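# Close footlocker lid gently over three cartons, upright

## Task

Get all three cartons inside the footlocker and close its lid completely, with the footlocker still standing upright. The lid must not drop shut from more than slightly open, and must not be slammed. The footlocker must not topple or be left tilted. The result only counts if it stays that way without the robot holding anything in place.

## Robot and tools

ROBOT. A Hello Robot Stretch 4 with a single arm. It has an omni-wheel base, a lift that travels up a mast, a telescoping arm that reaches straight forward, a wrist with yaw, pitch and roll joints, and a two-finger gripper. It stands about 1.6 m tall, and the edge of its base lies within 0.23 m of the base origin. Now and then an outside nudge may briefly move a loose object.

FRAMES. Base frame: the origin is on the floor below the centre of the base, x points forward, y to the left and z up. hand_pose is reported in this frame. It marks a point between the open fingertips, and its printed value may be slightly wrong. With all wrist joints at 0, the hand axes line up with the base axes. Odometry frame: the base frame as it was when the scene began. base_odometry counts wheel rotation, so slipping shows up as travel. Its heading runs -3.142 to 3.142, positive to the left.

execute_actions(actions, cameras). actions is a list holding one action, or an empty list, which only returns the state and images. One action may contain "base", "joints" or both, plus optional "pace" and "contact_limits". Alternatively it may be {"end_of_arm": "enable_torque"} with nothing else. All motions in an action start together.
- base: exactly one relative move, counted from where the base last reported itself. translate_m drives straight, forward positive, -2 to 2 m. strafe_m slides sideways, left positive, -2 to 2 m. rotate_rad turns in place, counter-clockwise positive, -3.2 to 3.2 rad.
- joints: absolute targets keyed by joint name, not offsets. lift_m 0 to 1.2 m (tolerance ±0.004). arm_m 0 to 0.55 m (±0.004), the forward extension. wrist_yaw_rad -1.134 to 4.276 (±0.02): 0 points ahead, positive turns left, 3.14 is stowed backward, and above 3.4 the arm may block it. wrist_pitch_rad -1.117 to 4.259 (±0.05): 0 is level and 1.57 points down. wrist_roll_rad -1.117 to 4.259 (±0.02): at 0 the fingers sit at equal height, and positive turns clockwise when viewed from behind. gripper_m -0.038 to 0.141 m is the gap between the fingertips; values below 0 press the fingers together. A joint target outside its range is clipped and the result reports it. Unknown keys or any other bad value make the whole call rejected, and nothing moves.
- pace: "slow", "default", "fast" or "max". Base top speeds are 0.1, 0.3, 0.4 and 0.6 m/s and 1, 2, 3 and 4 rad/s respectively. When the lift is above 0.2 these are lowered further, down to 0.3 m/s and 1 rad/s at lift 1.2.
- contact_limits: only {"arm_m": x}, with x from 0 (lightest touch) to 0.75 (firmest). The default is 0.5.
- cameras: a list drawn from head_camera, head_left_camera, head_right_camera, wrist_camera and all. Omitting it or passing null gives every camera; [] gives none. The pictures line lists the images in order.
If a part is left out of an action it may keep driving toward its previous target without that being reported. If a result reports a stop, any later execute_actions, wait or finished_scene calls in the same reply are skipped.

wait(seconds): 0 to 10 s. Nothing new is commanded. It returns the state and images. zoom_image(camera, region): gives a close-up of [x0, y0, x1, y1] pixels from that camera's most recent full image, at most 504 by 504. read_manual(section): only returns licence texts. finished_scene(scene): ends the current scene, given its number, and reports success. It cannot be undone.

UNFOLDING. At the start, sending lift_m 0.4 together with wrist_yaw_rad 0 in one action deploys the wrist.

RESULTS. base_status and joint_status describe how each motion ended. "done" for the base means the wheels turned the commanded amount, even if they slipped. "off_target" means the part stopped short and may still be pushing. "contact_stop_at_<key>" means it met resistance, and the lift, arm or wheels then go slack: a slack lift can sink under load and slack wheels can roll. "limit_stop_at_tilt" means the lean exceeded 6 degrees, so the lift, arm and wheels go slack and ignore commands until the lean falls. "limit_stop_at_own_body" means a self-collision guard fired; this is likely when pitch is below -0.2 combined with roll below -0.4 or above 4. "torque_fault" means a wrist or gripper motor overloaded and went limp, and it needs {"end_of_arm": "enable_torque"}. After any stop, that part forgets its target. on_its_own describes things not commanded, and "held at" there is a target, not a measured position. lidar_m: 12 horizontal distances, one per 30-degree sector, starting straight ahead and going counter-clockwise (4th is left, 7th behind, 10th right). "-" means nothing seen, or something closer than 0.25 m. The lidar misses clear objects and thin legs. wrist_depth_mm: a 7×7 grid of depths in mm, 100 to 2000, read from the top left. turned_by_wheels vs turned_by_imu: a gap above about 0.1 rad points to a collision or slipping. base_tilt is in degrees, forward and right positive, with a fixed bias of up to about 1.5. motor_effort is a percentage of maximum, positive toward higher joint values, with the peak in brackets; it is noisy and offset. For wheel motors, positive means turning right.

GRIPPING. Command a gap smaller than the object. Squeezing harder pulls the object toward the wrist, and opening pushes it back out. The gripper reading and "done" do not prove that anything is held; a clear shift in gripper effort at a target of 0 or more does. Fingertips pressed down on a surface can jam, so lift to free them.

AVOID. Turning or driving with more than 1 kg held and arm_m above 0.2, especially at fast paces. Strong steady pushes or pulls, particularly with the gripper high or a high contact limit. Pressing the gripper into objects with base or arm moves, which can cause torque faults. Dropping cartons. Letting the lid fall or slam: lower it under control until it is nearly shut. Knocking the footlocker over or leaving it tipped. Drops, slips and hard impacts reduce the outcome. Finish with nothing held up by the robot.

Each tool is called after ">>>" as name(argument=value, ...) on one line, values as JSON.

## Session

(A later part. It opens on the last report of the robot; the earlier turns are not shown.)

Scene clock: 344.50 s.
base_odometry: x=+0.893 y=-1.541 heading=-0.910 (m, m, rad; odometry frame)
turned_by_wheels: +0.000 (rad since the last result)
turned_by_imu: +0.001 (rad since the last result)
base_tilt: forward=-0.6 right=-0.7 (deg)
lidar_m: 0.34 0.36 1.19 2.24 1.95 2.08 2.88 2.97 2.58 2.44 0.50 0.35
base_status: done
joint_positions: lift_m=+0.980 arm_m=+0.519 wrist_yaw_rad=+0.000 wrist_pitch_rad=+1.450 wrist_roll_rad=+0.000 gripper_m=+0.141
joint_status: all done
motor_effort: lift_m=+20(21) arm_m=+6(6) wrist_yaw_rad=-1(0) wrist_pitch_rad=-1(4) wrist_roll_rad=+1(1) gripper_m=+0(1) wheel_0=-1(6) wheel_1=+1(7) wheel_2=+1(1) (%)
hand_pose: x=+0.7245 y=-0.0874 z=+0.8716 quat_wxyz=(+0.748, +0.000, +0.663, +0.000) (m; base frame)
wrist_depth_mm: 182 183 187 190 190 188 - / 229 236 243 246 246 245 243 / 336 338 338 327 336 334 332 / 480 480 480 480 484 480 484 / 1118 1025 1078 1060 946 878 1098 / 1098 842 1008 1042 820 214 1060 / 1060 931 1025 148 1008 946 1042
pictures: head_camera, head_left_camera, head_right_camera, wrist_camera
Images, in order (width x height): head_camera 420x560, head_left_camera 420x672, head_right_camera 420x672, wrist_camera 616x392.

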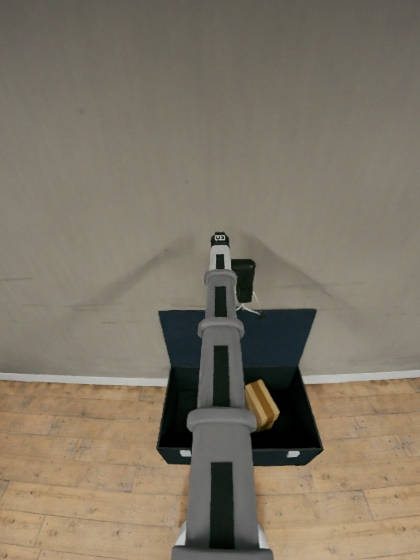

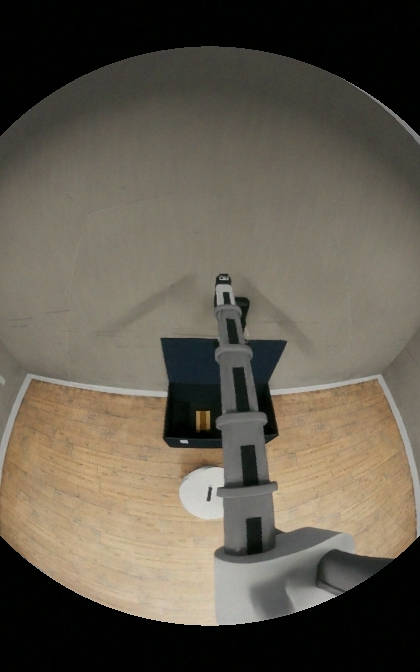

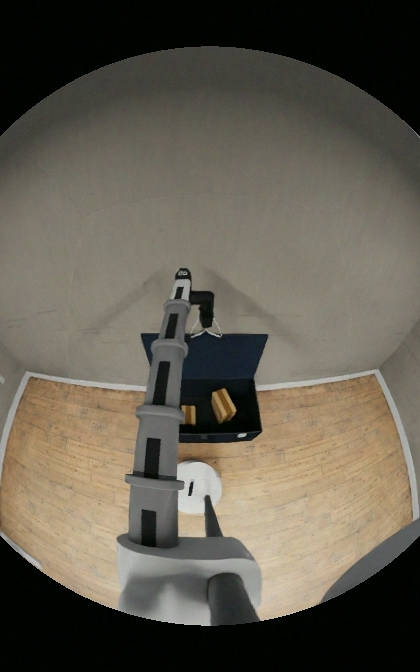

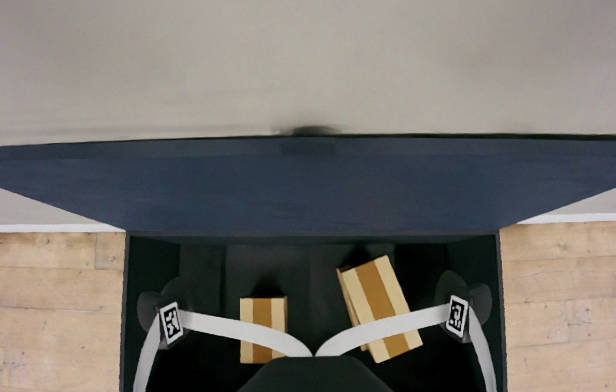

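>>> execute_actions(actions=[{"joints": {"arm_m": 0.38, "wrist_roll_rad": 1.57, "gripper_m": 0.045}}], cameras=[])

>>> execute_actions(actions=[{"joints": {"lift_m": 0.84, "wrist_pitch_rad": 0.81}}])

Scene clock: 466.47 s.
base_odometry: x=+0.893 y=-1.541 heading=-0.910 (m, m, rad; odometry frame)
turned_by_wheels: +0.000 (rad since the last result)
turned_by_imu: +0.002 (rad since the last result)
base_tilt: forward=-0.6 right=-0.6 (deg)
lidar_m: 0.34 0.38 1.18 2.25 1.94 2.09 2.88 2.97 2.57 2.43 0.51 0.38
base_status: not commanded
joint_positions: lift_m=+0.980 arm_m=+0.381 wrist_yaw_rad=+0.000 wrist_pitch_rad=+1.450 wrist_roll_rad=+1.570 gripper_m=+0.045
joint_status: all done
motor_effort: lift_m=+20(20) arm_m=-6(7) wrist_yaw_rad=+0(0) wrist_pitch_rad=+0(3) wrist_roll_rad=+3(8) gripper_m=-5(3) wheel_0=+0(0) wheel_1=+0(0) wheel_2=+1(1) (%)
hand_pose: x=+0.5866 y=-0.0874 z=+0.8716 quat_wxyz=(+0.529, +0.529, +0.469, -0.469) (m; base frame)
wrist_depth_mm: 364 452 798 1160 1098 1060 1042 / 362 452 715 931 946 1060 1042 / 357 452 707 1098 1060 1060 1025 / 355 452 707 931 1060 1042 946 / 347 452 707 1078 1042 904 809 / 349 445 564 1078 211 1025 798 / 349 415 634 153 1025 1008 991
pictures: none
No camera images: the call's "cameras" was empty. Leave "cameras" out to get every camera's image.

Scene clock: 468.10 s.
base_odometry: x=+0.893 y=-1.541 heading=-0.910 (m, m, rad; odometry frame)
turned_by_wheels: +0.000 (rad since the last result)
turned_by_imu: +0.001 (rad since the last result)
base_tilt: forward=-0.6 right=-0.7 (deg)
lidar_m: 0.34 0.36 1.17 2.25 1.95 2.11 2.88 2.99 2.58 2.45 0.53 0.37
base_status: not commanded
joint_positions: lift_m=+0.840 arm_m=+0.381 wrist_yaw_rad=+0.000 wrist_pitch_rad=+0.812 wrist_roll_rad=+1.570 gripper_m=+0.045
joint_status: all done
motor_effort: lift_m=+16(15) arm_m=-6(6) wrist_yaw_rad=+0(0) wrist_pitch_rad=-5(10) wrist_roll_rad=+3(3) gripper_m=-4(4) wheel_0=+0(0) wheel_1=+0(1) wheel_2=+1(1) (%)
hand_pose: x=+0.7504 y=-0.0874 z=+0.8091 quat_wxyz=(+0.650, +0.649, +0.279, -0.279) (m; base frame)
wrist_depth_mm: 231 268 324 366 469 627 668 / 231 268 324 364 462 627 798 / 230 266 320 359 459 615 615 / 229 265 317 357 452 615 691 / 227 262 307 355 449 609 798 / 224 259 286 351 211 597 788 / 223 250 300 152 424 597 798
pictures: head_camera, head_left_camera, head_right_camera, wrist_camera
Images, in order (width x height): head_camera 420x560, head_left_camera 420x672, head_right_camera 420x672, wrist_camera 616x392.

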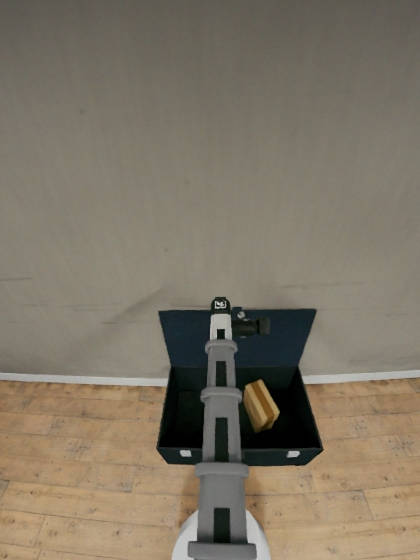

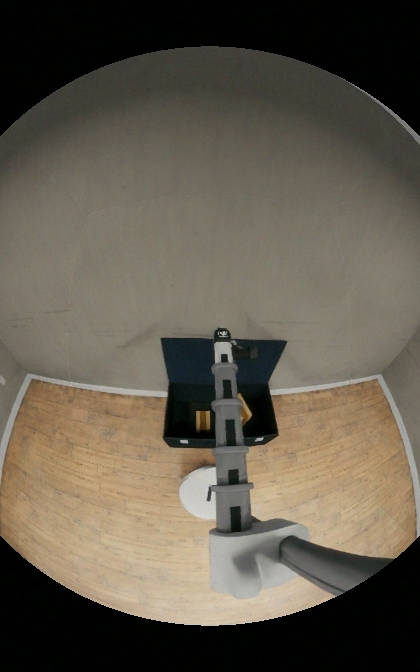

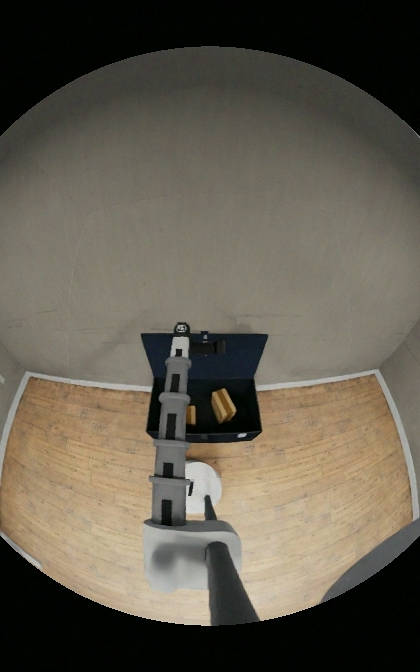

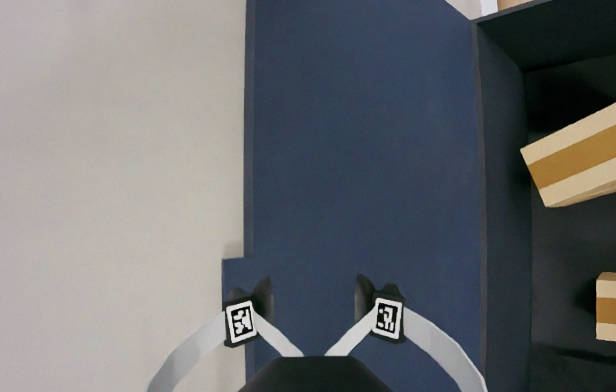

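>>> execute_actions(actions=[{"base": {"strafe_m": 0.008}, "joints": {"lift_m": 0.858, "arm_m": 0.44}, "pace": "slow", "contact_limits": {"arm_m": 0.15}}], cameras=["wrist_camera", "head_right_camera"])

Scene clock: 505.97 s.
base_odometry: x=+0.899 y=-1.536 heading=-0.910 (m, m, rad; odometry frame)
turned_by_wheels: +0.000 (rad since the last result)
turned_by_imu: +0.002 (rad since the last result)
base_tilt: forward=-0.6 right=-0.7 (deg)
lidar_m: 0.34 0.37 1.17 2.24 1.93 2.09 2.89 2.97 2.59 2.46 0.52 0.36
base_status: done
joint_positions: lift_m=+0.858 arm_m=+0.439 wrist_yaw_rad=+0.000 wrist_pitch_rad=+0.812 wrist_roll_rad=+1.570 gripper_m=+0.045
joint_status: all done
motor_effort: lift_m=+21(21) arm_m=+6(5) wrist_yaw_rad=+0(0) wrist_pitch_rad=-5(5) wrist_roll_rad=+0(1) gripper_m=-5(4) wheel_0=+0(3) wheel_1=+0(6) wheel_2=+0(0) (%)
contact_limits: arm_m 0.15
hand_pose: x=+0.8084 y=-0.0874 z=+0.8267 quat_wxyz=(+0.650, +0.649, +0.279, -0.279) (m; base frame)
wrist_depth_mm: 182 211 256 301 370 525 683 / 182 211 255 300 366 512 788 / 182 210 253 298 359 496 723 / 181 209 250 297 355 496 715 / 179 207 249 289 353 484 732 / 177 205 226 286 211 484 732 / 176 198 236 152 334 480 699
pictures: head_right_camera, wrist_camera
Images, in order (width x height): head_right_camera 420x672, wrist_camera 616x392.

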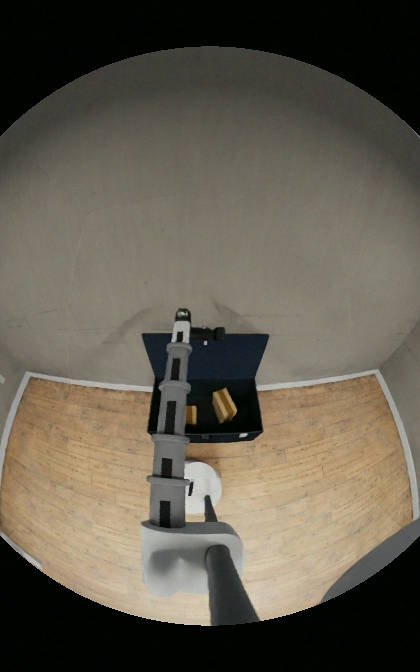

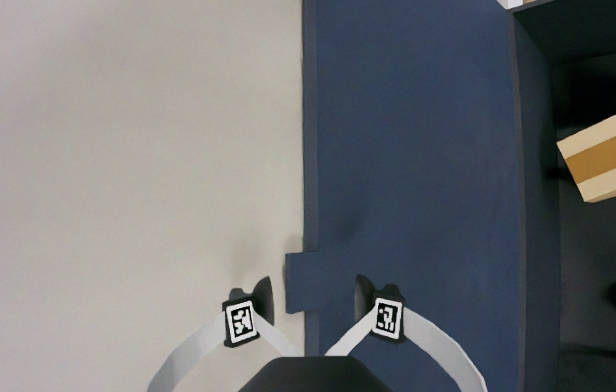

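>>> zoom_image(camera="wrist_camera", region=[200, 230, 420, 370])

Region (200, 230, 420, 370) of wrist_camera's 616x392 image, scaled by 2.291; it fills the top 321 rows of this view, and the rest is white.

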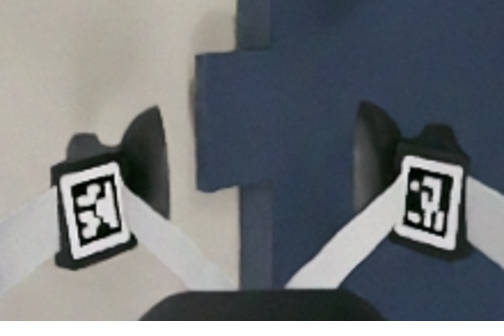

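>>> execute_actions(actions=[{"base": {"strafe_m": -0.006}, "joints": {"arm_m": 0.375}}], cameras=[])

>>> execute_actions(actions=[{"joints": {"wrist_pitch_rad": 0.5, "lift_m": 0.768}}], cameras=["wrist_camera"])

Scene clock: 535.63 s.
base_odometry: x=+0.895 y=-1.540 heading=-0.909 (m, m, rad; odometry frame)
turned_by_wheels: +0.000 (rad since the last result)
turned_by_imu: +0.002 (rad since the last result)
base_tilt: forward=-0.6 right=-0.7 (deg)
lidar_m: 0.34 0.34 1.18 2.24 1.94 2.08 2.88 2.98 2.57 2.46 0.51 0.36
base_status: done
joint_positions: lift_m=+0.858 arm_m=+0.376 wrist_yaw_rad=+0.000 wrist_pitch_rad=+0.812 wrist_roll_rad=+1.570 gripper_m=+0.045
joint_status: all done
motor_effort: lift_m=+20(21) arm_m=-6(6) wrist_yaw_rad=+0(0) wrist_pitch_rad=-4(4) wrist_roll_rad=+1(3) gripper_m=-4(3) wheel_0=-1(7) wheel_1=+2(9) wheel_2=+0(1) (%)
hand_pose: x=+0.7455 y=-0.0874 z=+0.8267 quat_wxyz=(+0.650, +0.649, +0.279, -0.279) (m; base frame)
wrist_depth_mm: 236 273 330 373 480 640 668 / 235 272 329 370 477 647 809 / 234 271 327 368 469 634 634 / 233 270 324 364 462 627 715 / 230 267 320 362 455 627 809 / 229 264 290 359 211 615 809 / 227 254 304 152 436 615 809
pictures: none
No camera images: the call's "cameras" was empty. Leave "cameras" out to get every camera's image.

Scene clock: 537.00 s.
base_odometry: x=+0.895 y=-1.540 heading=-0.909 (m, m, rad; odometry frame)
turned_by_wheels: +0.000 (rad since the last result)
turned_by_imu: +0.001 (rad since the last result)
base_tilt: forward=-0.7 right=-0.7 (deg)
lidar_m: 0.35 0.35 1.17 2.23 1.93 2.08 2.89 3.00 2.58 2.45 0.53 0.36
base_status: not commanded
joint_positions: lift_m=+0.768 arm_m=+0.376 wrist_yaw_rad=+0.000 wrist_pitch_rad=+0.502 wrist_roll_rad=+1.570 gripper_m=+0.045
joint_status: all done
motor_effort: lift_m=+16(17) arm_m=-6(6) wrist_yaw_rad=-1(0) wrist_pitch_rad=-6(8) wrist_roll_rad=+1(0) gripper_m=-4(4) wheel_0=+0(1) wheel_1=+2(2) wheel_2=+1(1) (%)
hand_pose: x=+0.7998 y=-0.0874 z=+0.8075 quat_wxyz=(+0.685, +0.685, +0.176, -0.176) (m; base frame)
wrist_depth_mm: 226 249 278 298 324 373 418 / 224 248 276 296 320 366 418 / 225 246 276 293 317 362 410 / 224 244 273 293 315 359 407 / 221 242 271 289 312 355 402 / 220 240 254 282 211 353 399 / 217 233 259 152 303 351 392
pictures: wrist_camera
Images, in order (width x height): wrist_camera 616x392.

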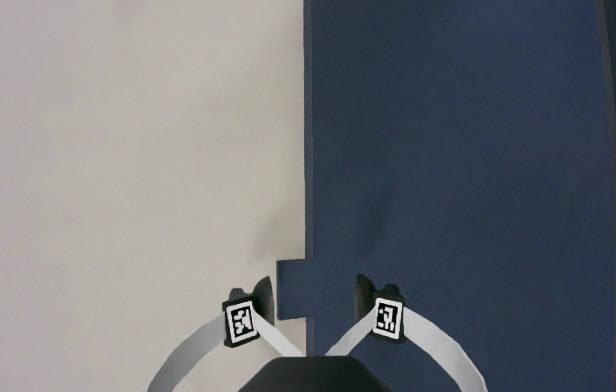

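>>> execute_actions(actions=[{"joints": {"arm_m": 0.403}, "pace": "slow", "contact_limits": {"arm_m": 0.1}}], cameras=["wrist_camera"])

Scene clock: 546.27 s.
base_odometry: x=+0.895 y=-1.540 heading=-0.909 (m, m, rad; odometry frame)
turned_by_wheels: +0.000 (rad since the last result)
turned_by_imu: +0.002 (rad since the last result)
base_tilt: forward=-0.6 right=-0.7 (deg)
lidar_m: 0.34 0.37 1.21 2.24 1.96 2.11 2.88 2.99 2.55 2.44 0.52 0.34
base_status: not commanded
joint_positions: lift_m=+0.768 arm_m=+0.402 wrist_yaw_rad=+0.000 wrist_pitch_rad=+0.502 wrist_roll_rad=+1.570 gripper_m=+0.045
joint_status: all done
motor_effort: lift_m=+16(16) arm_m=+6(9) wrist_yaw_rad=-1(0) wrist_pitch_rad=-5(5) wrist_roll_rad=+1(1) gripper_m=-4(2) wheel_0=-1(0) wheel_1=+2(2) wheel_2=+0(1) (%)
contact_limits: arm_m 0.1
hand_pose: x=+0.8257 y=-0.0874 z=+0.8075 quat_wxyz=(+0.685, +0.685, +0.176, -0.176) (m; base frame)
wrist_depth_mm: 204 225 252 274 291 334 375 / 204 224 251 273 287 330 375 / 203 224 249 270 285 325 368 / 201 220 246 266 283 322 366 / 200 219 244 263 281 320 362 / 198 216 229 254 211 317 353 / 196 211 235 152 273 315 353
pictures: wrist_camera
Images, in order (width x height): wrist_camera 616x392.

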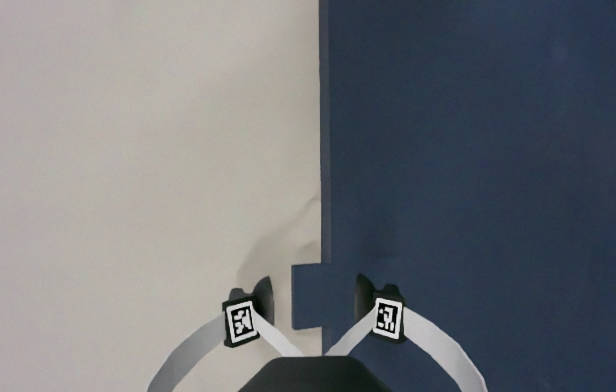

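>>> execute_actions(actions=[{"joints": {"arm_m": 0.41}, "pace": "slow", "contact_limits": {"arm_m": 0.1}}], cameras=["wrist_camera"])

Scene clock: 551.37 s.
base_odometry: x=+0.895 y=-1.540 heading=-0.909 (m, m, rad; odometry frame)
turned_by_wheels: +0.000 (rad since the last result)
turned_by_imu: +0.001 (rad since the last result)
base_tilt: forward=-0.7 right=-0.7 (deg)
lidar_m: 0.34 0.37 1.18 2.24 1.96 2.10 2.88 2.98 2.57 2.46 0.53 0.36
base_status: not commanded
joint_positions: lift_m=+0.768 arm_m=+0.409 wrist_yaw_rad=+0.000 wrist_pitch_rad=+0.502 wrist_roll_rad=+1.570 gripper_m=+0.045
joint_status: all done
motor_effort: lift_m=+16(16) arm_m=+6(9) wrist_yaw_rad=-1(1) wrist_pitch_rad=-6(8) wrist_roll_rad=+1(2) gripper_m=-4(4) wheel_0=-1(1) wheel_1=+2(2) wheel_2=+1(1) (%)
contact_limits: arm_m 0.1
hand_pose: x=+0.8327 y=-0.0874 z=+0.8075 quat_wxyz=(+0.685, +0.685, +0.176, -0.176) (m; base frame)
wrist_depth_mm: 199 219 245 267 282 324 366 / 198 217 244 265 278 319 362 / 197 216 241 262 277 317 357 / 196 215 238 259 274 312 353 / 194 213 237 257 271 309 351 / 191 211 224 250 211 307 345 / 191 205 229 152 264 307 342
pictures: wrist_camera
Images, in order (width x height): wrist_camera 616x392.

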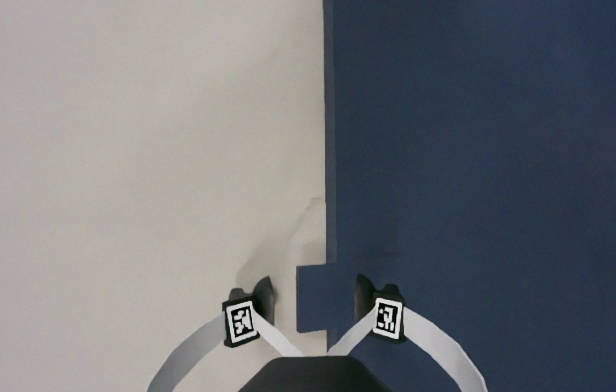

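>>> execute_actions(actions=[{"joints": {"arm_m": 0.407, "lift_m": 0.747}, "pace": "slow"}], cameras=["wrist_camera"])

Scene clock: 561.77 s.
base_odometry: x=+0.895 y=-1.540 heading=-0.909 (m, m, rad; odometry frame)
turned_by_wheels: +0.000 (rad since the last result)
turned_by_imu: +0.001 (rad since the last result)
base_tilt: forward=-0.6 right=-0.7 (deg)
lidar_m: 0.32 0.37 1.18 2.25 1.96 2.09 2.88 2.99 2.56 2.47 0.51 0.36
base_status: not commanded
joint_positions: lift_m=+0.747 arm_m=+0.408 wrist_yaw_rad=+0.000 wrist_pitch_rad=+0.501 wrist_roll_rad=+1.570 gripper_m=+0.045
joint_status: all done
motor_effort: lift_m=+15(19) arm_m=-6(5) wrist_yaw_rad=-1(0) wrist_pitch_rad=-5(8) wrist_roll_rad=+2(1) gripper_m=-3(5) wheel_0=-1(1) wheel_1=+2(2) wheel_2=+1(0) (%)
hand_pose: x=+0.8319 y=-0.0874 z=+0.7868 quat_wxyz=(+0.685, +0.685, +0.176, -0.175) (m; base frame)
wrist_depth_mm: 200 220 245 262 281 322 362 / 200 219 244 260 278 319 359 / 198 217 241 257 276 315 357 / 197 216 239 256 273 312 353 / 195 213 237 251 271 309 349 / 193 211 224 241 211 307 342 / 191 206 229 151 263 304 340
pictures: wrist_camera
Images, in order (width x height): wrist_camera 616x392.

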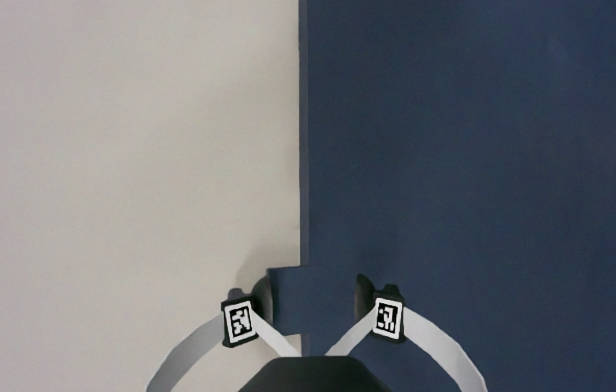

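>>> execute_actions(actions=[{"joints": {"lift_m": 0.74}, "pace": "slow"}], cameras=[])

>>> execute_actions(actions=[{"joints": {"arm_m": 0.385}, "pace": "slow"}], cameras=["wrist_camera"])

Scene clock: 566.63 s.
base_odometry: x=+0.895 y=-1.540 heading=-0.909 (m, m, rad; odometry frame)
turned_by_wheels: +0.000 (rad since the last result)
turned_by_imu: +0.001 (rad since the last result)
base_tilt: forward=-0.6 right=-0.7 (deg)
lidar_m: 0.34 0.36 1.18 2.23 1.94 2.08 2.87 2.95 2.57 2.44 0.53 0.36
base_status: not commanded
joint_positions: lift_m=+0.740 arm_m=+0.408 wrist_yaw_rad=+0.000 wrist_pitch_rad=+0.497 wrist_roll_rad=+1.570 gripper_m=+0.045
joint_status: all done
motor_effort: lift_m=+13(15) arm_m=-5(6) wrist_yaw_rad=+1(1) wrist_pitch_rad=+10(8) wrist_roll_rad=+1(2) gripper_m=-6(5) wheel_0=+0(1) wheel_1=+2(2) wheel_2=+1(0) (%)
hand_pose: x=+0.8324 y=-0.0875 z=+0.7810 quat_wxyz=(+0.686, +0.685, +0.174, -0.174) (m; base frame)
wrist_depth_mm: 200 220 245 262 279 319 357 / 200 219 243 258 277 314 355 / 198 216 242 257 273 312 351 / 197 216 239 254 271 307 347 / 195 213 236 250 268 304 345 / 193 212 213 239 211 304 338 / 191 206 229 151 262 301 336
pictures: none
No camera images: the call's "cameras" was empty. Leave "cameras" out to get every camera's image.

Scene clock: 567.87 s.
base_odometry: x=+0.895 y=-1.540 heading=-0.909 (m, m, rad; odometry frame)
turned_by_wheels: +0.000 (rad since the last result)
turned_by_imu: +0.000 (rad since the last result)
base_tilt: forward=-0.6 right=-0.7 (deg)
lidar_m: 0.35 0.35 1.18 2.24 1.94 2.08 2.86 2.97 2.57 2.45 0.49 0.38
base_status: not commanded
joint_positions: lift_m=+0.740 arm_m=+0.386 wrist_yaw_rad=+0.000 wrist_pitch_rad=+0.496 wrist_roll_rad=+1.570 gripper_m=+0.045
joint_status: all done
motor_effort: lift_m=+13(13) arm_m=-6(9) wrist_yaw_rad=+1(1) wrist_pitch_rad=+10(11) wrist_roll_rad=+2(2) gripper_m=-4(8) wheel_0=+0(1) wheel_1=+2(2) wheel_2=+0(1) (%)
hand_pose: x=+0.8107 y=-0.0875 z=+0.7812 quat_wxyz=(+0.686, +0.685, +0.174, -0.174) (m; base frame)
wrist_depth_mm: 218 239 267 259 286 334 382 / 217 238 266 258 283 329 379 / 216 236 264 256 281 325 377 / 216 236 260 255 278 322 370 / 213 233 259 253 276 317 368 / 211 230 214 242 211 315 359 / 209 224 250 152 266 314 357
pictures: wrist_camera
Images, in order (width x height): wrist_camera 616x392.

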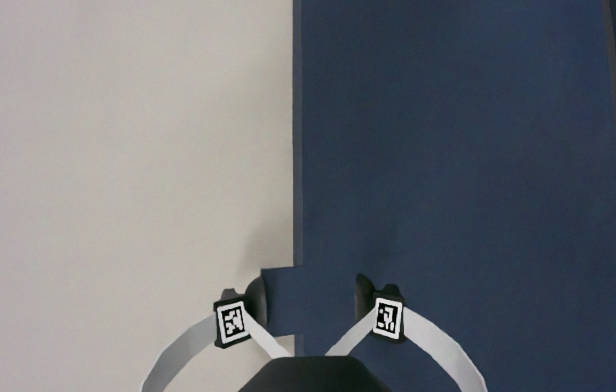

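>>> execute_actions(actions=[{"joints": {"arm_m": 0.345}, "pace": "slow"}], cameras=["wrist_camera"])

Scene clock: 617.50 s.
base_odometry: x=+0.895 y=-1.540 heading=-0.909 (m, m, rad; odometry frame)
turned_by_wheels: +0.000 (rad since the last result)
turned_by_imu: +0.002 (rad since the last result)
base_tilt: forward=-0.7 right=-0.7 (deg)
lidar_m: 0.35 0.37 1.18 2.23 1.95 2.08 2.85 3.00 2.58 2.45 0.50 0.38
base_status: not commanded
joint_positions: lift_m=+0.740 arm_m=+0.346 wrist_yaw_rad=+0.000 wrist_pitch_rad=+0.496 wrist_roll_rad=+1.570 gripper_m=+0.045
joint_status: all done
motor_effort: lift_m=+13(13) arm_m=-6(4) wrist_yaw_rad=+0(0) wrist_pitch_rad=+9(10) wrist_roll_rad=+0(1) gripper_m=-7(4) wheel_0=+0(1) wheel_1=+2(2) wheel_2=+1(1) (%)
hand_pose: x=+0.7706 y=-0.0875 z=+0.7812 quat_wxyz=(+0.686, +0.685, +0.174, -0.174) (m; base frame)
wrist_depth_mm: 252 277 307 265 298 364 439 / 250 277 306 264 296 359 436 / 250 274 304 260 293 353 430 / 248 271 301 259 290 347 421 / 246 270 298 257 286 347 418 / 243 266 213 245 211 342 415 / 242 259 289 152 277 342 407
pictures: wrist_camera
Images, in order (width x height): wrist_camera 616x392.

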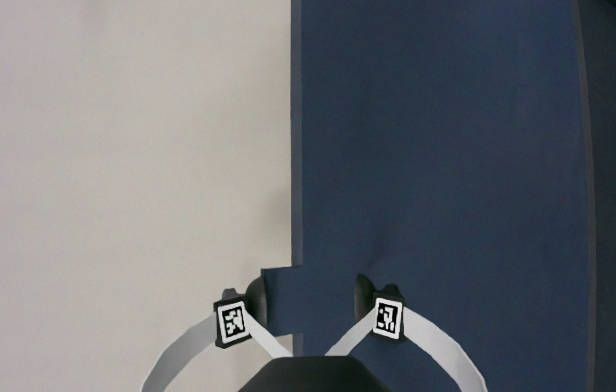

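>>> execute_actions(actions=[{"joints": {"arm_m": 0.328, "lift_m": 0.746}, "pace": "slow"}], cameras=["wrist_camera"])

Scene clock: 631.60 s.
base_odometry: x=+0.895 y=-1.540 heading=-0.909 (m, m, rad; odometry frame)
turned_by_wheels: +0.000 (rad since the last result)
turned_by_imu: +0.002 (rad since the last result)
base_tilt: forward=-0.5 right=-0.7 (deg)
lidar_m: 0.36 0.37 1.17 2.25 1.96 2.08 2.87 2.99 2.56 2.46 0.52 0.37
base_status: not commanded
joint_positions: lift_m=+0.746 arm_m=+0.329 wrist_yaw_rad=-0.001 wrist_pitch_rad=+0.503 wrist_roll_rad=+1.570 gripper_m=+0.045
joint_status: all done
motor_effort: lift_m=+20(18) arm_m=-5(3) wrist_yaw_rad=+1(3) wrist_pitch_rad=-7(13) wrist_roll_rad=+2(1) gripper_m=-3(6) wheel_0=-1(1) wheel_1=+2(2) wheel_2=+0(1) (%)
hand_pose: x=+0.7526 y=-0.0876 z=+0.7851 quat_wxyz=(+0.685, +0.685, +0.176, -0.176) (m; base frame)
wrist_depth_mm: 266 291 327 351 277 362 480 / 265 291 325 347 273 357 480 / 264 290 324 345 270 349 469 / 263 287 320 340 267 343 455 / 259 285 317 338 264 340 445 / 257 282 297 223 211 336 445 / 255 273 304 150 254 338 430
pictures: wrist_camera
Images, in order (width x height): wrist_camera 616x392.

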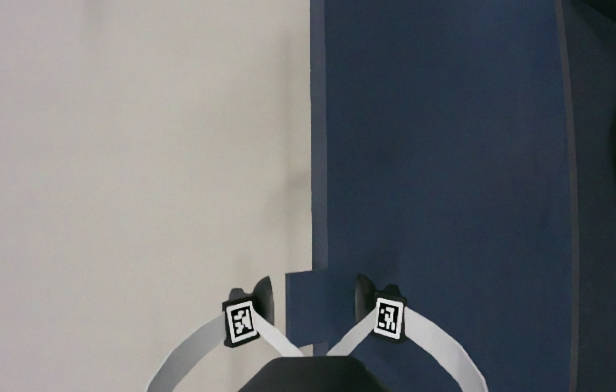

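>>> execute_actions(actions=[{"joints": {"arm_m": 0.265, "lift_m": 0.726, "gripper_m": 0.08}, "pace": "slow"}], cameras=["wrist_camera", "head_right_camera"])

Scene clock: 652.63 s.
base_odometry: x=+0.895 y=-1.540 heading=-0.909 (m, m, rad; odometry frame)
turned_by_wheels: +0.000 (rad since the last result)
turned_by_imu: +0.002 (rad since the last result)
base_tilt: forward=-0.6 right=-0.6 (deg)
lidar_m: 0.35 0.37 1.17 2.25 1.94 2.08 2.89 2.98 2.56 2.46 0.54 0.37
base_status: not commanded
joint_positions: lift_m=+0.726 arm_m=+0.266 wrist_yaw_rad=-0.001 wrist_pitch_rad=+0.505 wrist_roll_rad=+1.570 gripper_m=+0.080
joint_status: all done
motor_effort: lift_m=+15(19) arm_m=-6(6) wrist_yaw_rad=+2(2) wrist_pitch_rad=-13(12) wrist_roll_rad=+1(2) gripper_m=-4(4) wheel_0=-1(0) wheel_1=+2(2) wheel_2=+0(0) (%)
hand_pose: x=+0.6894 y=-0.0876 z=+0.7650 quat_wxyz=(+0.685, +0.684, +0.176, -0.177) (m; base frame)
wrist_depth_mm: 319 351 392 430 250 430 597 / 317 349 392 433 245 415 597 / 317 347 387 427 241 402 585 / 315 345 384 424 239 389 574 / 310 342 379 421 236 387 564 / 307 338 216 404 202 382 564 / 307 327 368 147 233 384 554
pictures: head_right_camera, wrist_camera
Images, in order (width x height): head_right_camera 420x672, wrist_camera 616x392.

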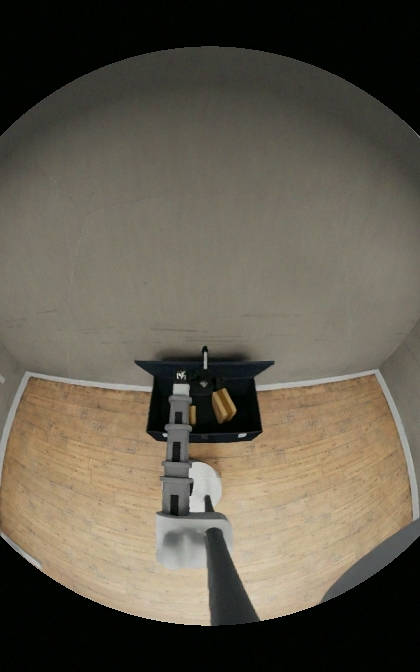

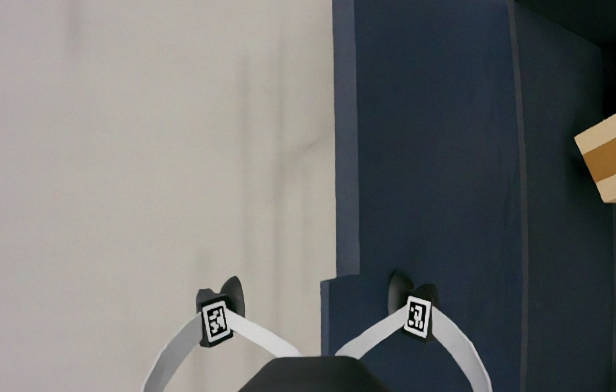

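>>> execute_actions(actions=[{"joints": {"arm_m": 0.172, "lift_m": 0.682, "wrist_pitch_rad": 0.45}}], cameras=["wrist_camera", "head_right_camera"])

Scene clock: 711.73 s.
base_odometry: x=+0.895 y=-1.540 heading=-0.909 (m, m, rad; odometry frame)
turned_by_wheels: +0.000 (rad since the last result)
turned_by_imu: +0.002 (rad since the last result)
base_tilt: forward=-0.6 right=-0.7 (deg)
lidar_m: 0.33 0.35 1.17 2.24 1.93 2.09 2.88 2.98 2.59 2.45 0.51 0.37
base_status: not commanded
joint_positions: lift_m=+0.682 arm_m=+0.173 wrist_yaw_rad=-0.001 wrist_pitch_rad=+0.457 wrist_roll_rad=+1.570 gripper_m=+0.080
joint_status: all done
motor_effort: lift_m=+17(17) arm_m=-5(2) wrist_yaw_rad=+3(3) wrist_pitch_rad=-21(22) wrist_roll_rad=+1(1) gripper_m=-6(6) wheel_0=-1(0) wheel_1=+2(2) wheel_2=+0(0) (%)
hand_pose: x=+0.6026 y=-0.0877 z=+0.7330 quat_wxyz=(+0.689, +0.688, +0.160, -0.161) (m; base frame)
wrist_depth_mm: 399 433 484 539 244 603 676 / 399 433 480 535 238 603 707 / 397 433 477 530 233 597 559 / 392 427 469 525 229 591 647 / 389 424 469 517 226 591 676 / 384 418 216 512 189 580 668 / 382 407 452 148 223 508 654
pictures: head_right_camera, wrist_camera
Images, in order (width x height): head_right_camera 420x672, wrist_camera 616x392.

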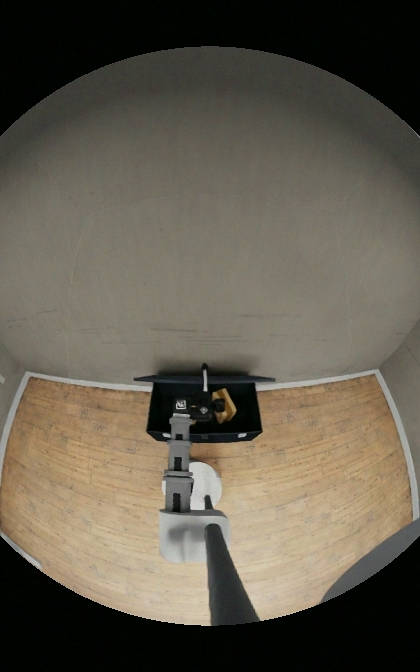

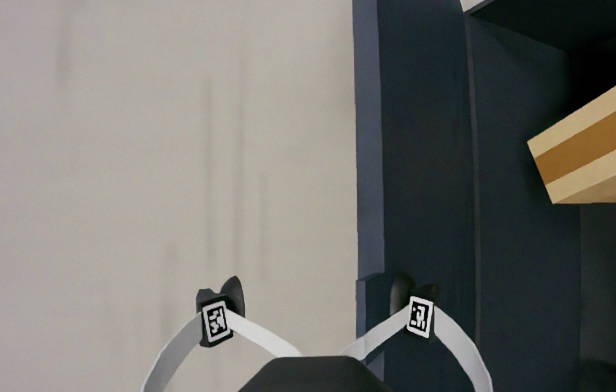

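>>> execute_actions(actions=[{"base": {"translate_m": -0.1}, "joints": {"lift_m": 0.602, "wrist_pitch_rad": 0.33}}], cameras=["wrist_camera", "head_right_camera"])

Scene clock: 731.63 s.
base_odometry: x=+0.833 y=-1.461 heading=-0.910 (m, m, rad; odometry frame)
turned_by_wheels: +0.000 (rad since the last result)
turned_by_imu: +0.002 (rad since the last result)
base_tilt: forward=-0.6 right=-0.7 (deg)
lidar_m: 0.44 0.47 1.34 2.24 1.86 2.10 2.78 2.88 2.57 2.45 0.67 0.46
base_status: done
joint_positions: lift_m=+0.602 arm_m=+0.173 wrist_yaw_rad=-0.001 wrist_pitch_rad=+0.338 wrist_roll_rad=+1.570 gripper_m=+0.080
joint_status: all done
motor_effort: lift_m=+17(20) arm_m=-5(5) wrist_yaw_rad=+2(4) wrist_pitch_rad=-22(26) wrist_roll_rad=+1(1) gripper_m=-5(6) wheel_0=+1(4) wheel_1=+0(6) wheel_2=-2(8) (%)
hand_pose: x=+0.6159 y=-0.0876 z=+0.6847 quat_wxyz=(+0.697, +0.697, +0.119, -0.119) (m; base frame)
wrist_depth_mm: 496 535 574 627 303 647 668 / 496 530 569 621 287 654 707 / 492 525 564 615 276 640 517 / 488 521 564 609 268 640 554 / 480 517 554 597 262 640 691 / 477 508 216 597 197 634 691 / 477 500 544 148 220 621 676
pictures: head_right_camera, wrist_camera
Images, in order (width x height): head_right_camera 420x672, wrist_camera 616x392.

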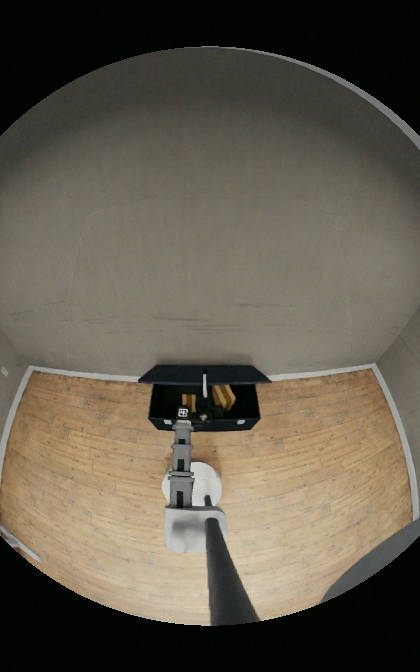

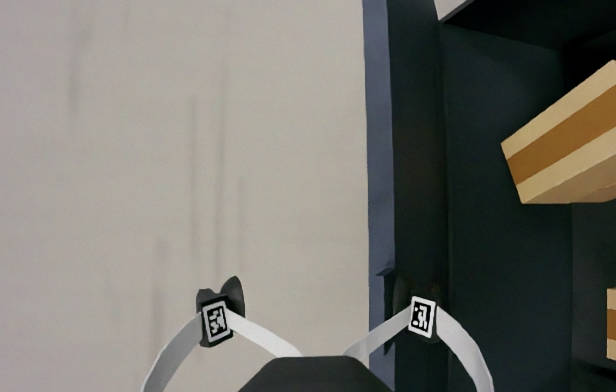

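>>> zoom_image(camera="wrist_camera", region=[330, 240, 490, 380])

Region (330, 240, 490, 380) of wrist_camera's 616x392 image, scaled by 3.150; it fills the top 441 rows of this view, and the rest is white.

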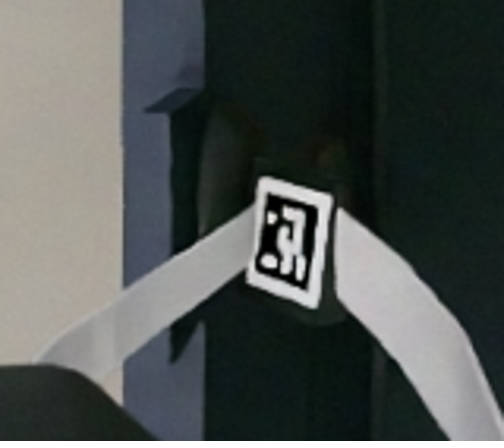

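>>> execute_actions(actions=[{"base": {"translate_m": -0.078}, "joints": {"lift_m": 0.486, "wrist_pitch_rad": 0.195, "gripper_m": 0.06}}], cameras=["wrist_camera", "head_right_camera"])

Scene clock: 752.93 s.
base_odometry: x=+0.785 y=-1.399 heading=-0.910 (m, m, rad; odometry frame)
turned_by_wheels: +0.000 (rad since the last result)
turned_by_imu: +0.001 (rad since the last result)
base_tilt: forward=-0.6 right=-0.6 (deg)
lidar_m: 0.53 0.55 1.42 2.24 1.82 2.11 2.68 2.80 2.58 2.46 1.49 0.55
base_status: done
joint_positions: lift_m=+0.486 arm_m=+0.173 wrist_yaw_rad=-0.002 wrist_pitch_rad=+0.202 wrist_roll_rad=+1.570 gripper_m=+0.060
joint_status: all done
motor_effort: lift_m=+16(16) arm_m=-4(5) wrist_yaw_rad=+6(5) wrist_pitch_rad=-20(31) wrist_roll_rad=+0(1) gripper_m=-4(5) wheel_0=+1(2) wheel_1=+1(3) wheel_2=-3(9) (%)
hand_pose: x=+0.6261 y=-0.0879 z=+0.6064 quat_wxyz=(+0.704, +0.703, +0.071, -0.072) (m; base frame)
wrist_depth_mm: 603 621 654 676 353 654 676 / 597 621 647 676 334 668 462 / 591 615 640 676 317 647 459 / 585 609 634 668 306 647 564 / 580 603 627 661 298 654 683 / 574 597 215 647 200 654 683 / 574 585 621 149 293 647 668
pictures: head_right_camera, wrist_camera
Images, in order (width x height): head_right_camera 420x672, wrist_camera 616x392.

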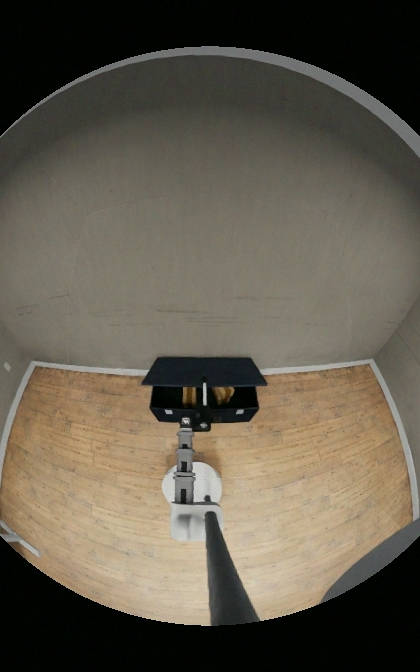

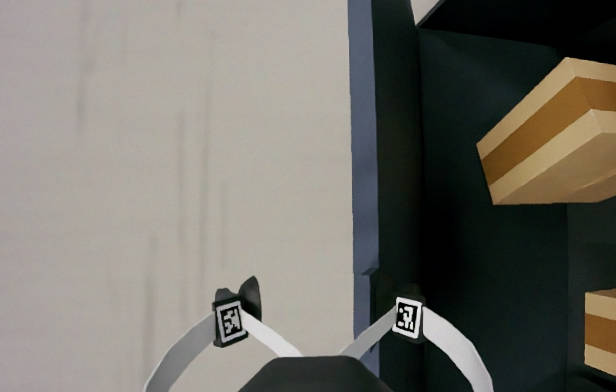

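>>> execute_actions(actions=[{"joints": {"arm_m": 0.116, "lift_m": 0.356, "wrist_pitch_rad": 0.045, "gripper_m": 0.05}, "pace": "slow"}], cameras=["wrist_camera", "head_right_camera"])

Scene clock: 774.50 s.
base_odometry: x=+0.785 y=-1.399 heading=-0.910 (m, m, rad; odometry frame)
turned_by_wheels: +0.000 (rad since the last result)
turned_by_imu: +0.002 (rad since the last result)
base_tilt: forward=-0.6 right=-0.7 (deg)
lidar_m: 0.53 0.53 1.44 2.25 1.83 2.11 2.70 2.78 2.59 2.45 1.48 0.55
base_status: not commanded
joint_positions: lift_m=+0.356 arm_m=+0.117 wrist_yaw_rad=-0.002 wrist_pitch_rad=+0.053 wrist_roll_rad=+1.570 gripper_m=+0.050
joint_status: all done
motor_effort: lift_m=+17(15) arm_m=-4(7) wrist_yaw_rad=+4(6) wrist_pitch_rad=-22(31) wrist_roll_rad=+1(1) gripper_m=-6(6) wheel_0=+1(2) wheel_1=+0(1) wheel_2=-2(3) (%)
hand_pose: x=+0.5756 y=-0.0879 z=+0.5190 quat_wxyz=(+0.707, +0.707, +0.018, -0.019) (m; base frame)
wrist_depth_mm: 715 723 715 732 597 661 634 / 707 707 723 715 530 661 410 / 699 707 707 715 480 521 402 / 691 699 707 715 449 654 559 / 683 683 691 707 433 654 661 / 676 691 220 699 203 654 654 / 676 676 683 152 415 647 647
pictures: head_right_camera, wrist_camera
Images, in order (width x height): head_right_camera 420x672, wrist_camera 616x392.

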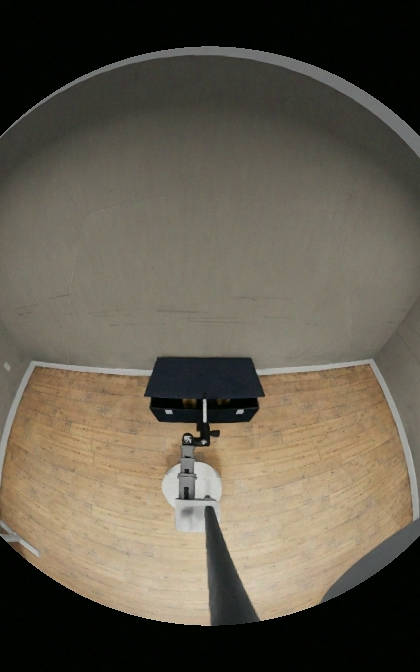

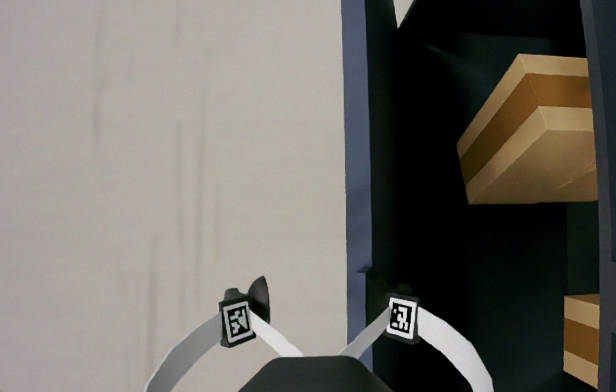

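>>> execute_actions(actions=[{"joints": {"arm_m": 0.095, "lift_m": 0.262, "wrist_pitch_rad": -0.085}, "pace": "slow"}], cameras=["wrist_camera", "head_right_camera"])

Scene clock: 798.17 s.
base_odometry: x=+0.785 y=-1.399 heading=-0.910 (m, m, rad; odometry frame)
turned_by_wheels: +0.000 (rad since the last result)
turned_by_imu: +0.002 (rad since the last result)
base_tilt: forward=-0.7 right=-0.6 (deg)
lidar_m: 0.51 0.56 1.45 2.23 1.83 2.08 2.68 2.80 2.56 2.45 1.49 0.54
base_status: not commanded
joint_positions: lift_m=+0.262 arm_m=+0.096 wrist_yaw_rad=-0.001 wrist_pitch_rad=-0.077 wrist_roll_rad=+1.570 gripper_m=+0.050
joint_status: all done
on_its_own: wrist_pitch_rad is at rest, and its effort (-24) is outside its rest range (-23 to +23)
motor_effort: lift_m=+17(19) arm_m=-5(8) wrist_yaw_rad=+4(4) wrist_pitch_rad=-24(30) wrist_roll_rad=+0(1) gripper_m=-6(8) wheel_0=+1(1) wheel_1=+0(0) wheel_2=-1(2) (%)
hand_pose: x=+0.5542 y=-0.0878 z=+0.4624 quat_wxyz=(+0.707, +0.706, -0.028, +0.027) (m; base frame)
wrist_depth_mm: 809 798 768 750 609 640 - / 809 788 768 750 539 469 216 / 798 778 759 741 488 477 214 / 788 778 759 732 452 585 213 / 788 768 741 723 433 640 211 / 778 759 220 715 205 634 198 / 768 750 723 152 421 621 -
pictures: head_right_camera, wrist_camera
Images, in order (width x height): head_right_camera 420x672, wrist_camera 616x392.

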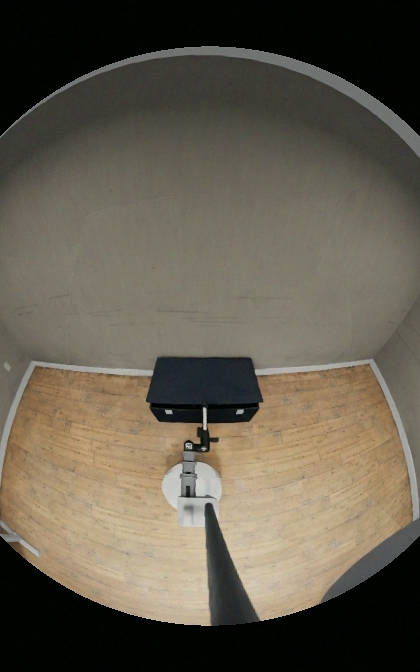

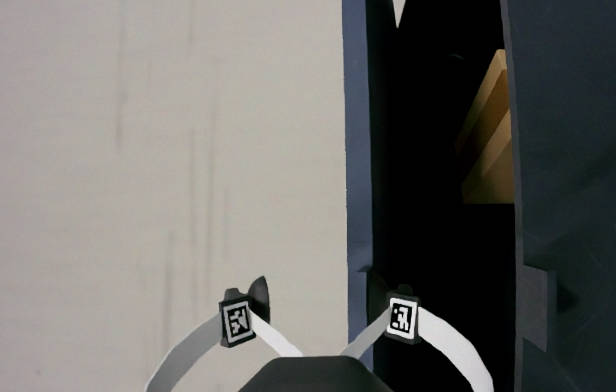

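>>> execute_actions(actions=[{"joints": {"arm_m": 0.074, "lift_m": 0.25, "wrist_pitch_rad": -0.04}, "pace": "slow"}], cameras=["wrist_camera"])

Scene clock: 824.30 s.
base_odometry: x=+0.785 y=-1.399 heading=-0.910 (m, m, rad; odometry frame)
turned_by_wheels: +0.000 (rad since the last result)
turned_by_imu: +0.002 (rad since the last result)
base_tilt: forward=-0.7 right=-0.6 (deg)
lidar_m: 0.51 0.53 1.42 2.24 1.83 2.08 2.70 2.81 2.58 2.46 1.49 0.55
base_status: not commanded
joint_positions: lift_m=+0.250 arm_m=+0.075 wrist_yaw_rad=+0.000 wrist_pitch_rad=-0.031 wrist_roll_rad=+1.570 gripper_m=+0.050
joint_status: all done
on_its_own: wrist_pitch_rad is at rest, and its effort (-25) is outside its rest range (-23 to +23)
motor_effort: lift_m=+18(20) arm_m=-7(7) wrist_yaw_rad=-2(4) wrist_pitch_rad=-25(25) wrist_roll_rad=+0(1) gripper_m=-7(6) wheel_0=+1(1) wheel_1=+1(0) wheel_2=-1(1) (%)
hand_pose: x=+0.5344 y=-0.0873 z=+0.4373 quat_wxyz=(+0.707, +0.707, -0.011, +0.011) (m; base frame)
wrist_depth_mm: 809 798 778 768 654 245 243 / 798 788 778 759 683 244 241 / 788 778 778 759 683 242 240 / 778 768 759 750 676 241 239 / 778 759 750 750 676 239 236 / 768 759 220 741 211 236 236 / 759 759 732 152 661 235 234
pictures: wrist_camera
Images, in order (width x height): wrist_camera 616x392.

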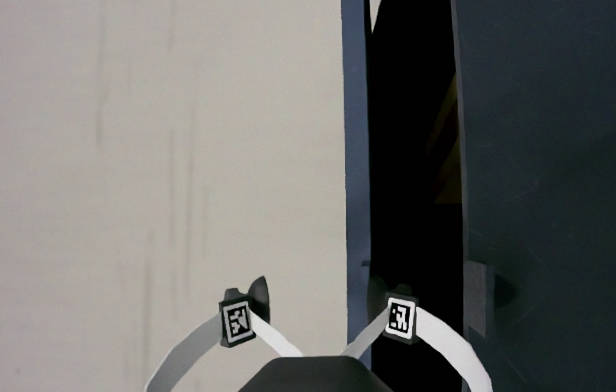

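>>> zoom_image(camera="wrist_camera", region=[330, 240, 520, 380])

Region (330, 240, 520, 380) of wrist_camera's 616x392 image, scaled by 2.653; it fills the top 371 rows of this view, and the rest is white.

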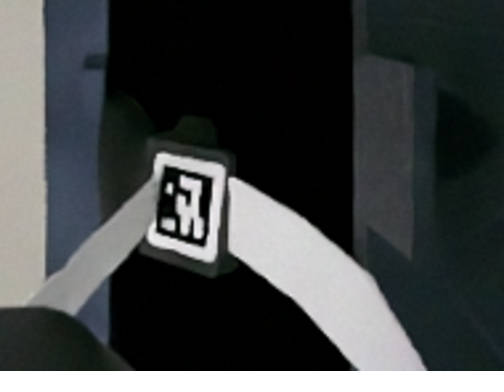

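>>> execute_actions(actions=[{"joints": {"arm_m": 0.064, "wrist_pitch_rad": 0.025}, "pace": "slow"}], cameras=["wrist_camera"])

Scene clock: 839.63 s.
base_odometry: x=+0.785 y=-1.399 heading=-0.910 (m, m, rad; odometry frame)
turned_by_wheels: +0.000 (rad since the last result)
turned_by_imu: +0.001 (rad since the last result)
base_tilt: forward=-0.6 right=-0.7 (deg)
lidar_m: 0.52 0.54 1.44 2.24 1.83 2.10 2.68 2.82 2.58 2.46 1.48 0.56
base_status: not commanded
joint_positions: lift_m=+0.250 arm_m=+0.065 wrist_yaw_rad=+0.000 wrist_pitch_rad=+0.033 wrist_roll_rad=+1.570 gripper_m=+0.050
joint_status: all done
on_its_own: wrist_pitch_rad is at rest, and its effort (-24) is outside its rest range (-23 to +23)
motor_effort: lift_m=+18(18) arm_m=-6(8) wrist_yaw_rad=-1(1) wrist_pitch_rad=-24(27) wrist_roll_rad=-1(1) gripper_m=-7(7) wheel_0=+1(1) wheel_1=+0(0) wheel_2=-1(1) (%)
hand_pose: x=+0.5244 y=-0.0873 z=+0.4186 quat_wxyz=(+0.707, +0.707, +0.012, -0.012) (m; base frame)
wrist_depth_mm: 768 778 778 778 621 264 264 / 759 768 778 778 707 263 264 / 759 768 768 768 580 260 260 / 750 759 759 759 699 258 258 / 750 750 750 759 699 257 257 / 741 741 220 741 212 255 256 / 732 732 741 152 683 252 254
pictures: wrist_camera
Images, in order (width x height): wrist_camera 616x392.

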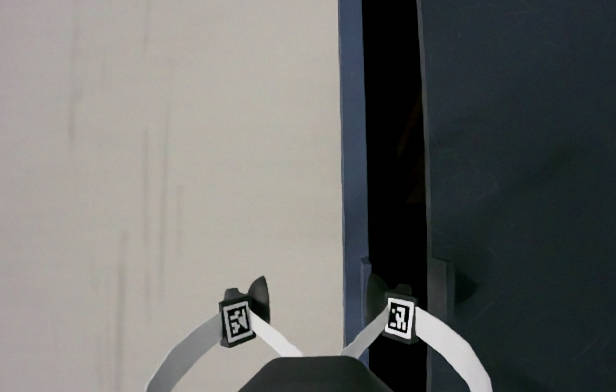

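>>> execute_actions(actions=[{"joints": {"wrist_pitch_rad": 0.07}, "pace": "slow"}], cameras=["wrist_camera"])

>>> zoom_image(camera="wrist_camera", region=[330, 240, 470, 350])

Scene clock: 862.60 s.
base_odometry: x=+0.785 y=-1.399 heading=-0.910 (m, m, rad; odometry frame)
turned_by_wheels: +0.000 (rad since the last result)
turned_by_imu: +0.001 (rad since the last result)
base_tilt: forward=-0.6 right=-0.6 (deg)
lidar_m: 0.52 0.55 1.43 2.21 1.85 2.08 2.71 2.78 2.58 2.45 1.49 0.55
base_status: not commanded
joint_positions: lift_m=+0.250 arm_m=+0.065 wrist_yaw_rad=+0.000 wrist_pitch_rad=+0.078 wrist_roll_rad=+1.570 gripper_m=+0.050
joint_status: all done
on_its_own: wrist_pitch_rad is at rest, and its effort (-24) is outside its rest range (-23 to +23)
motor_effort: lift_m=+18(18) arm_m=-6(6) wrist_yaw_rad=-1(2) wrist_pitch_rad=-24(26) wrist_roll_rad=+2(2) gripper_m=-6(8) wheel_0=+1(1) wheel_1=+0(1) wheel_2=-1(1) (%)
hand_pose: x=+0.5236 y=-0.0873 z=+0.4057 quat_wxyz=(+0.707, +0.706, +0.028, -0.028) (m; base frame)
wrist_depth_mm: 750 759 778 778 268 271 274 / 741 759 768 778 266 268 272 / 732 750 768 759 265 266 270 / 732 741 750 759 263 266 268 / 723 732 741 750 263 263 265 / 723 732 220 750 212 260 264 / 707 715 723 152 258 258 263
pictures: wrist_camera
Images, in order (width x height): wrist_camera 616x392.

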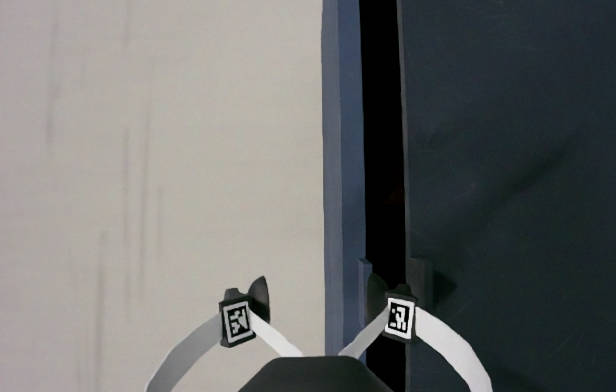

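Region (330, 240, 470, 350) of wrist_camera's 616x392 image, scaled by 3.600; it fills the top 396 rows of this view, and the rest is white.

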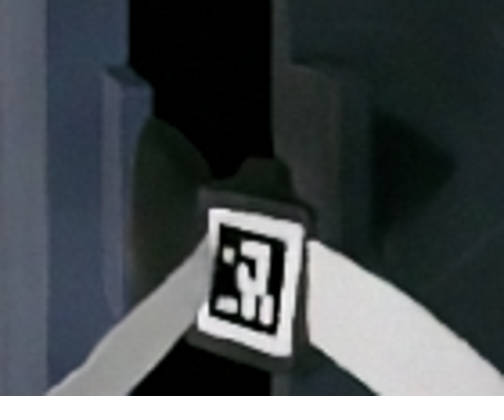

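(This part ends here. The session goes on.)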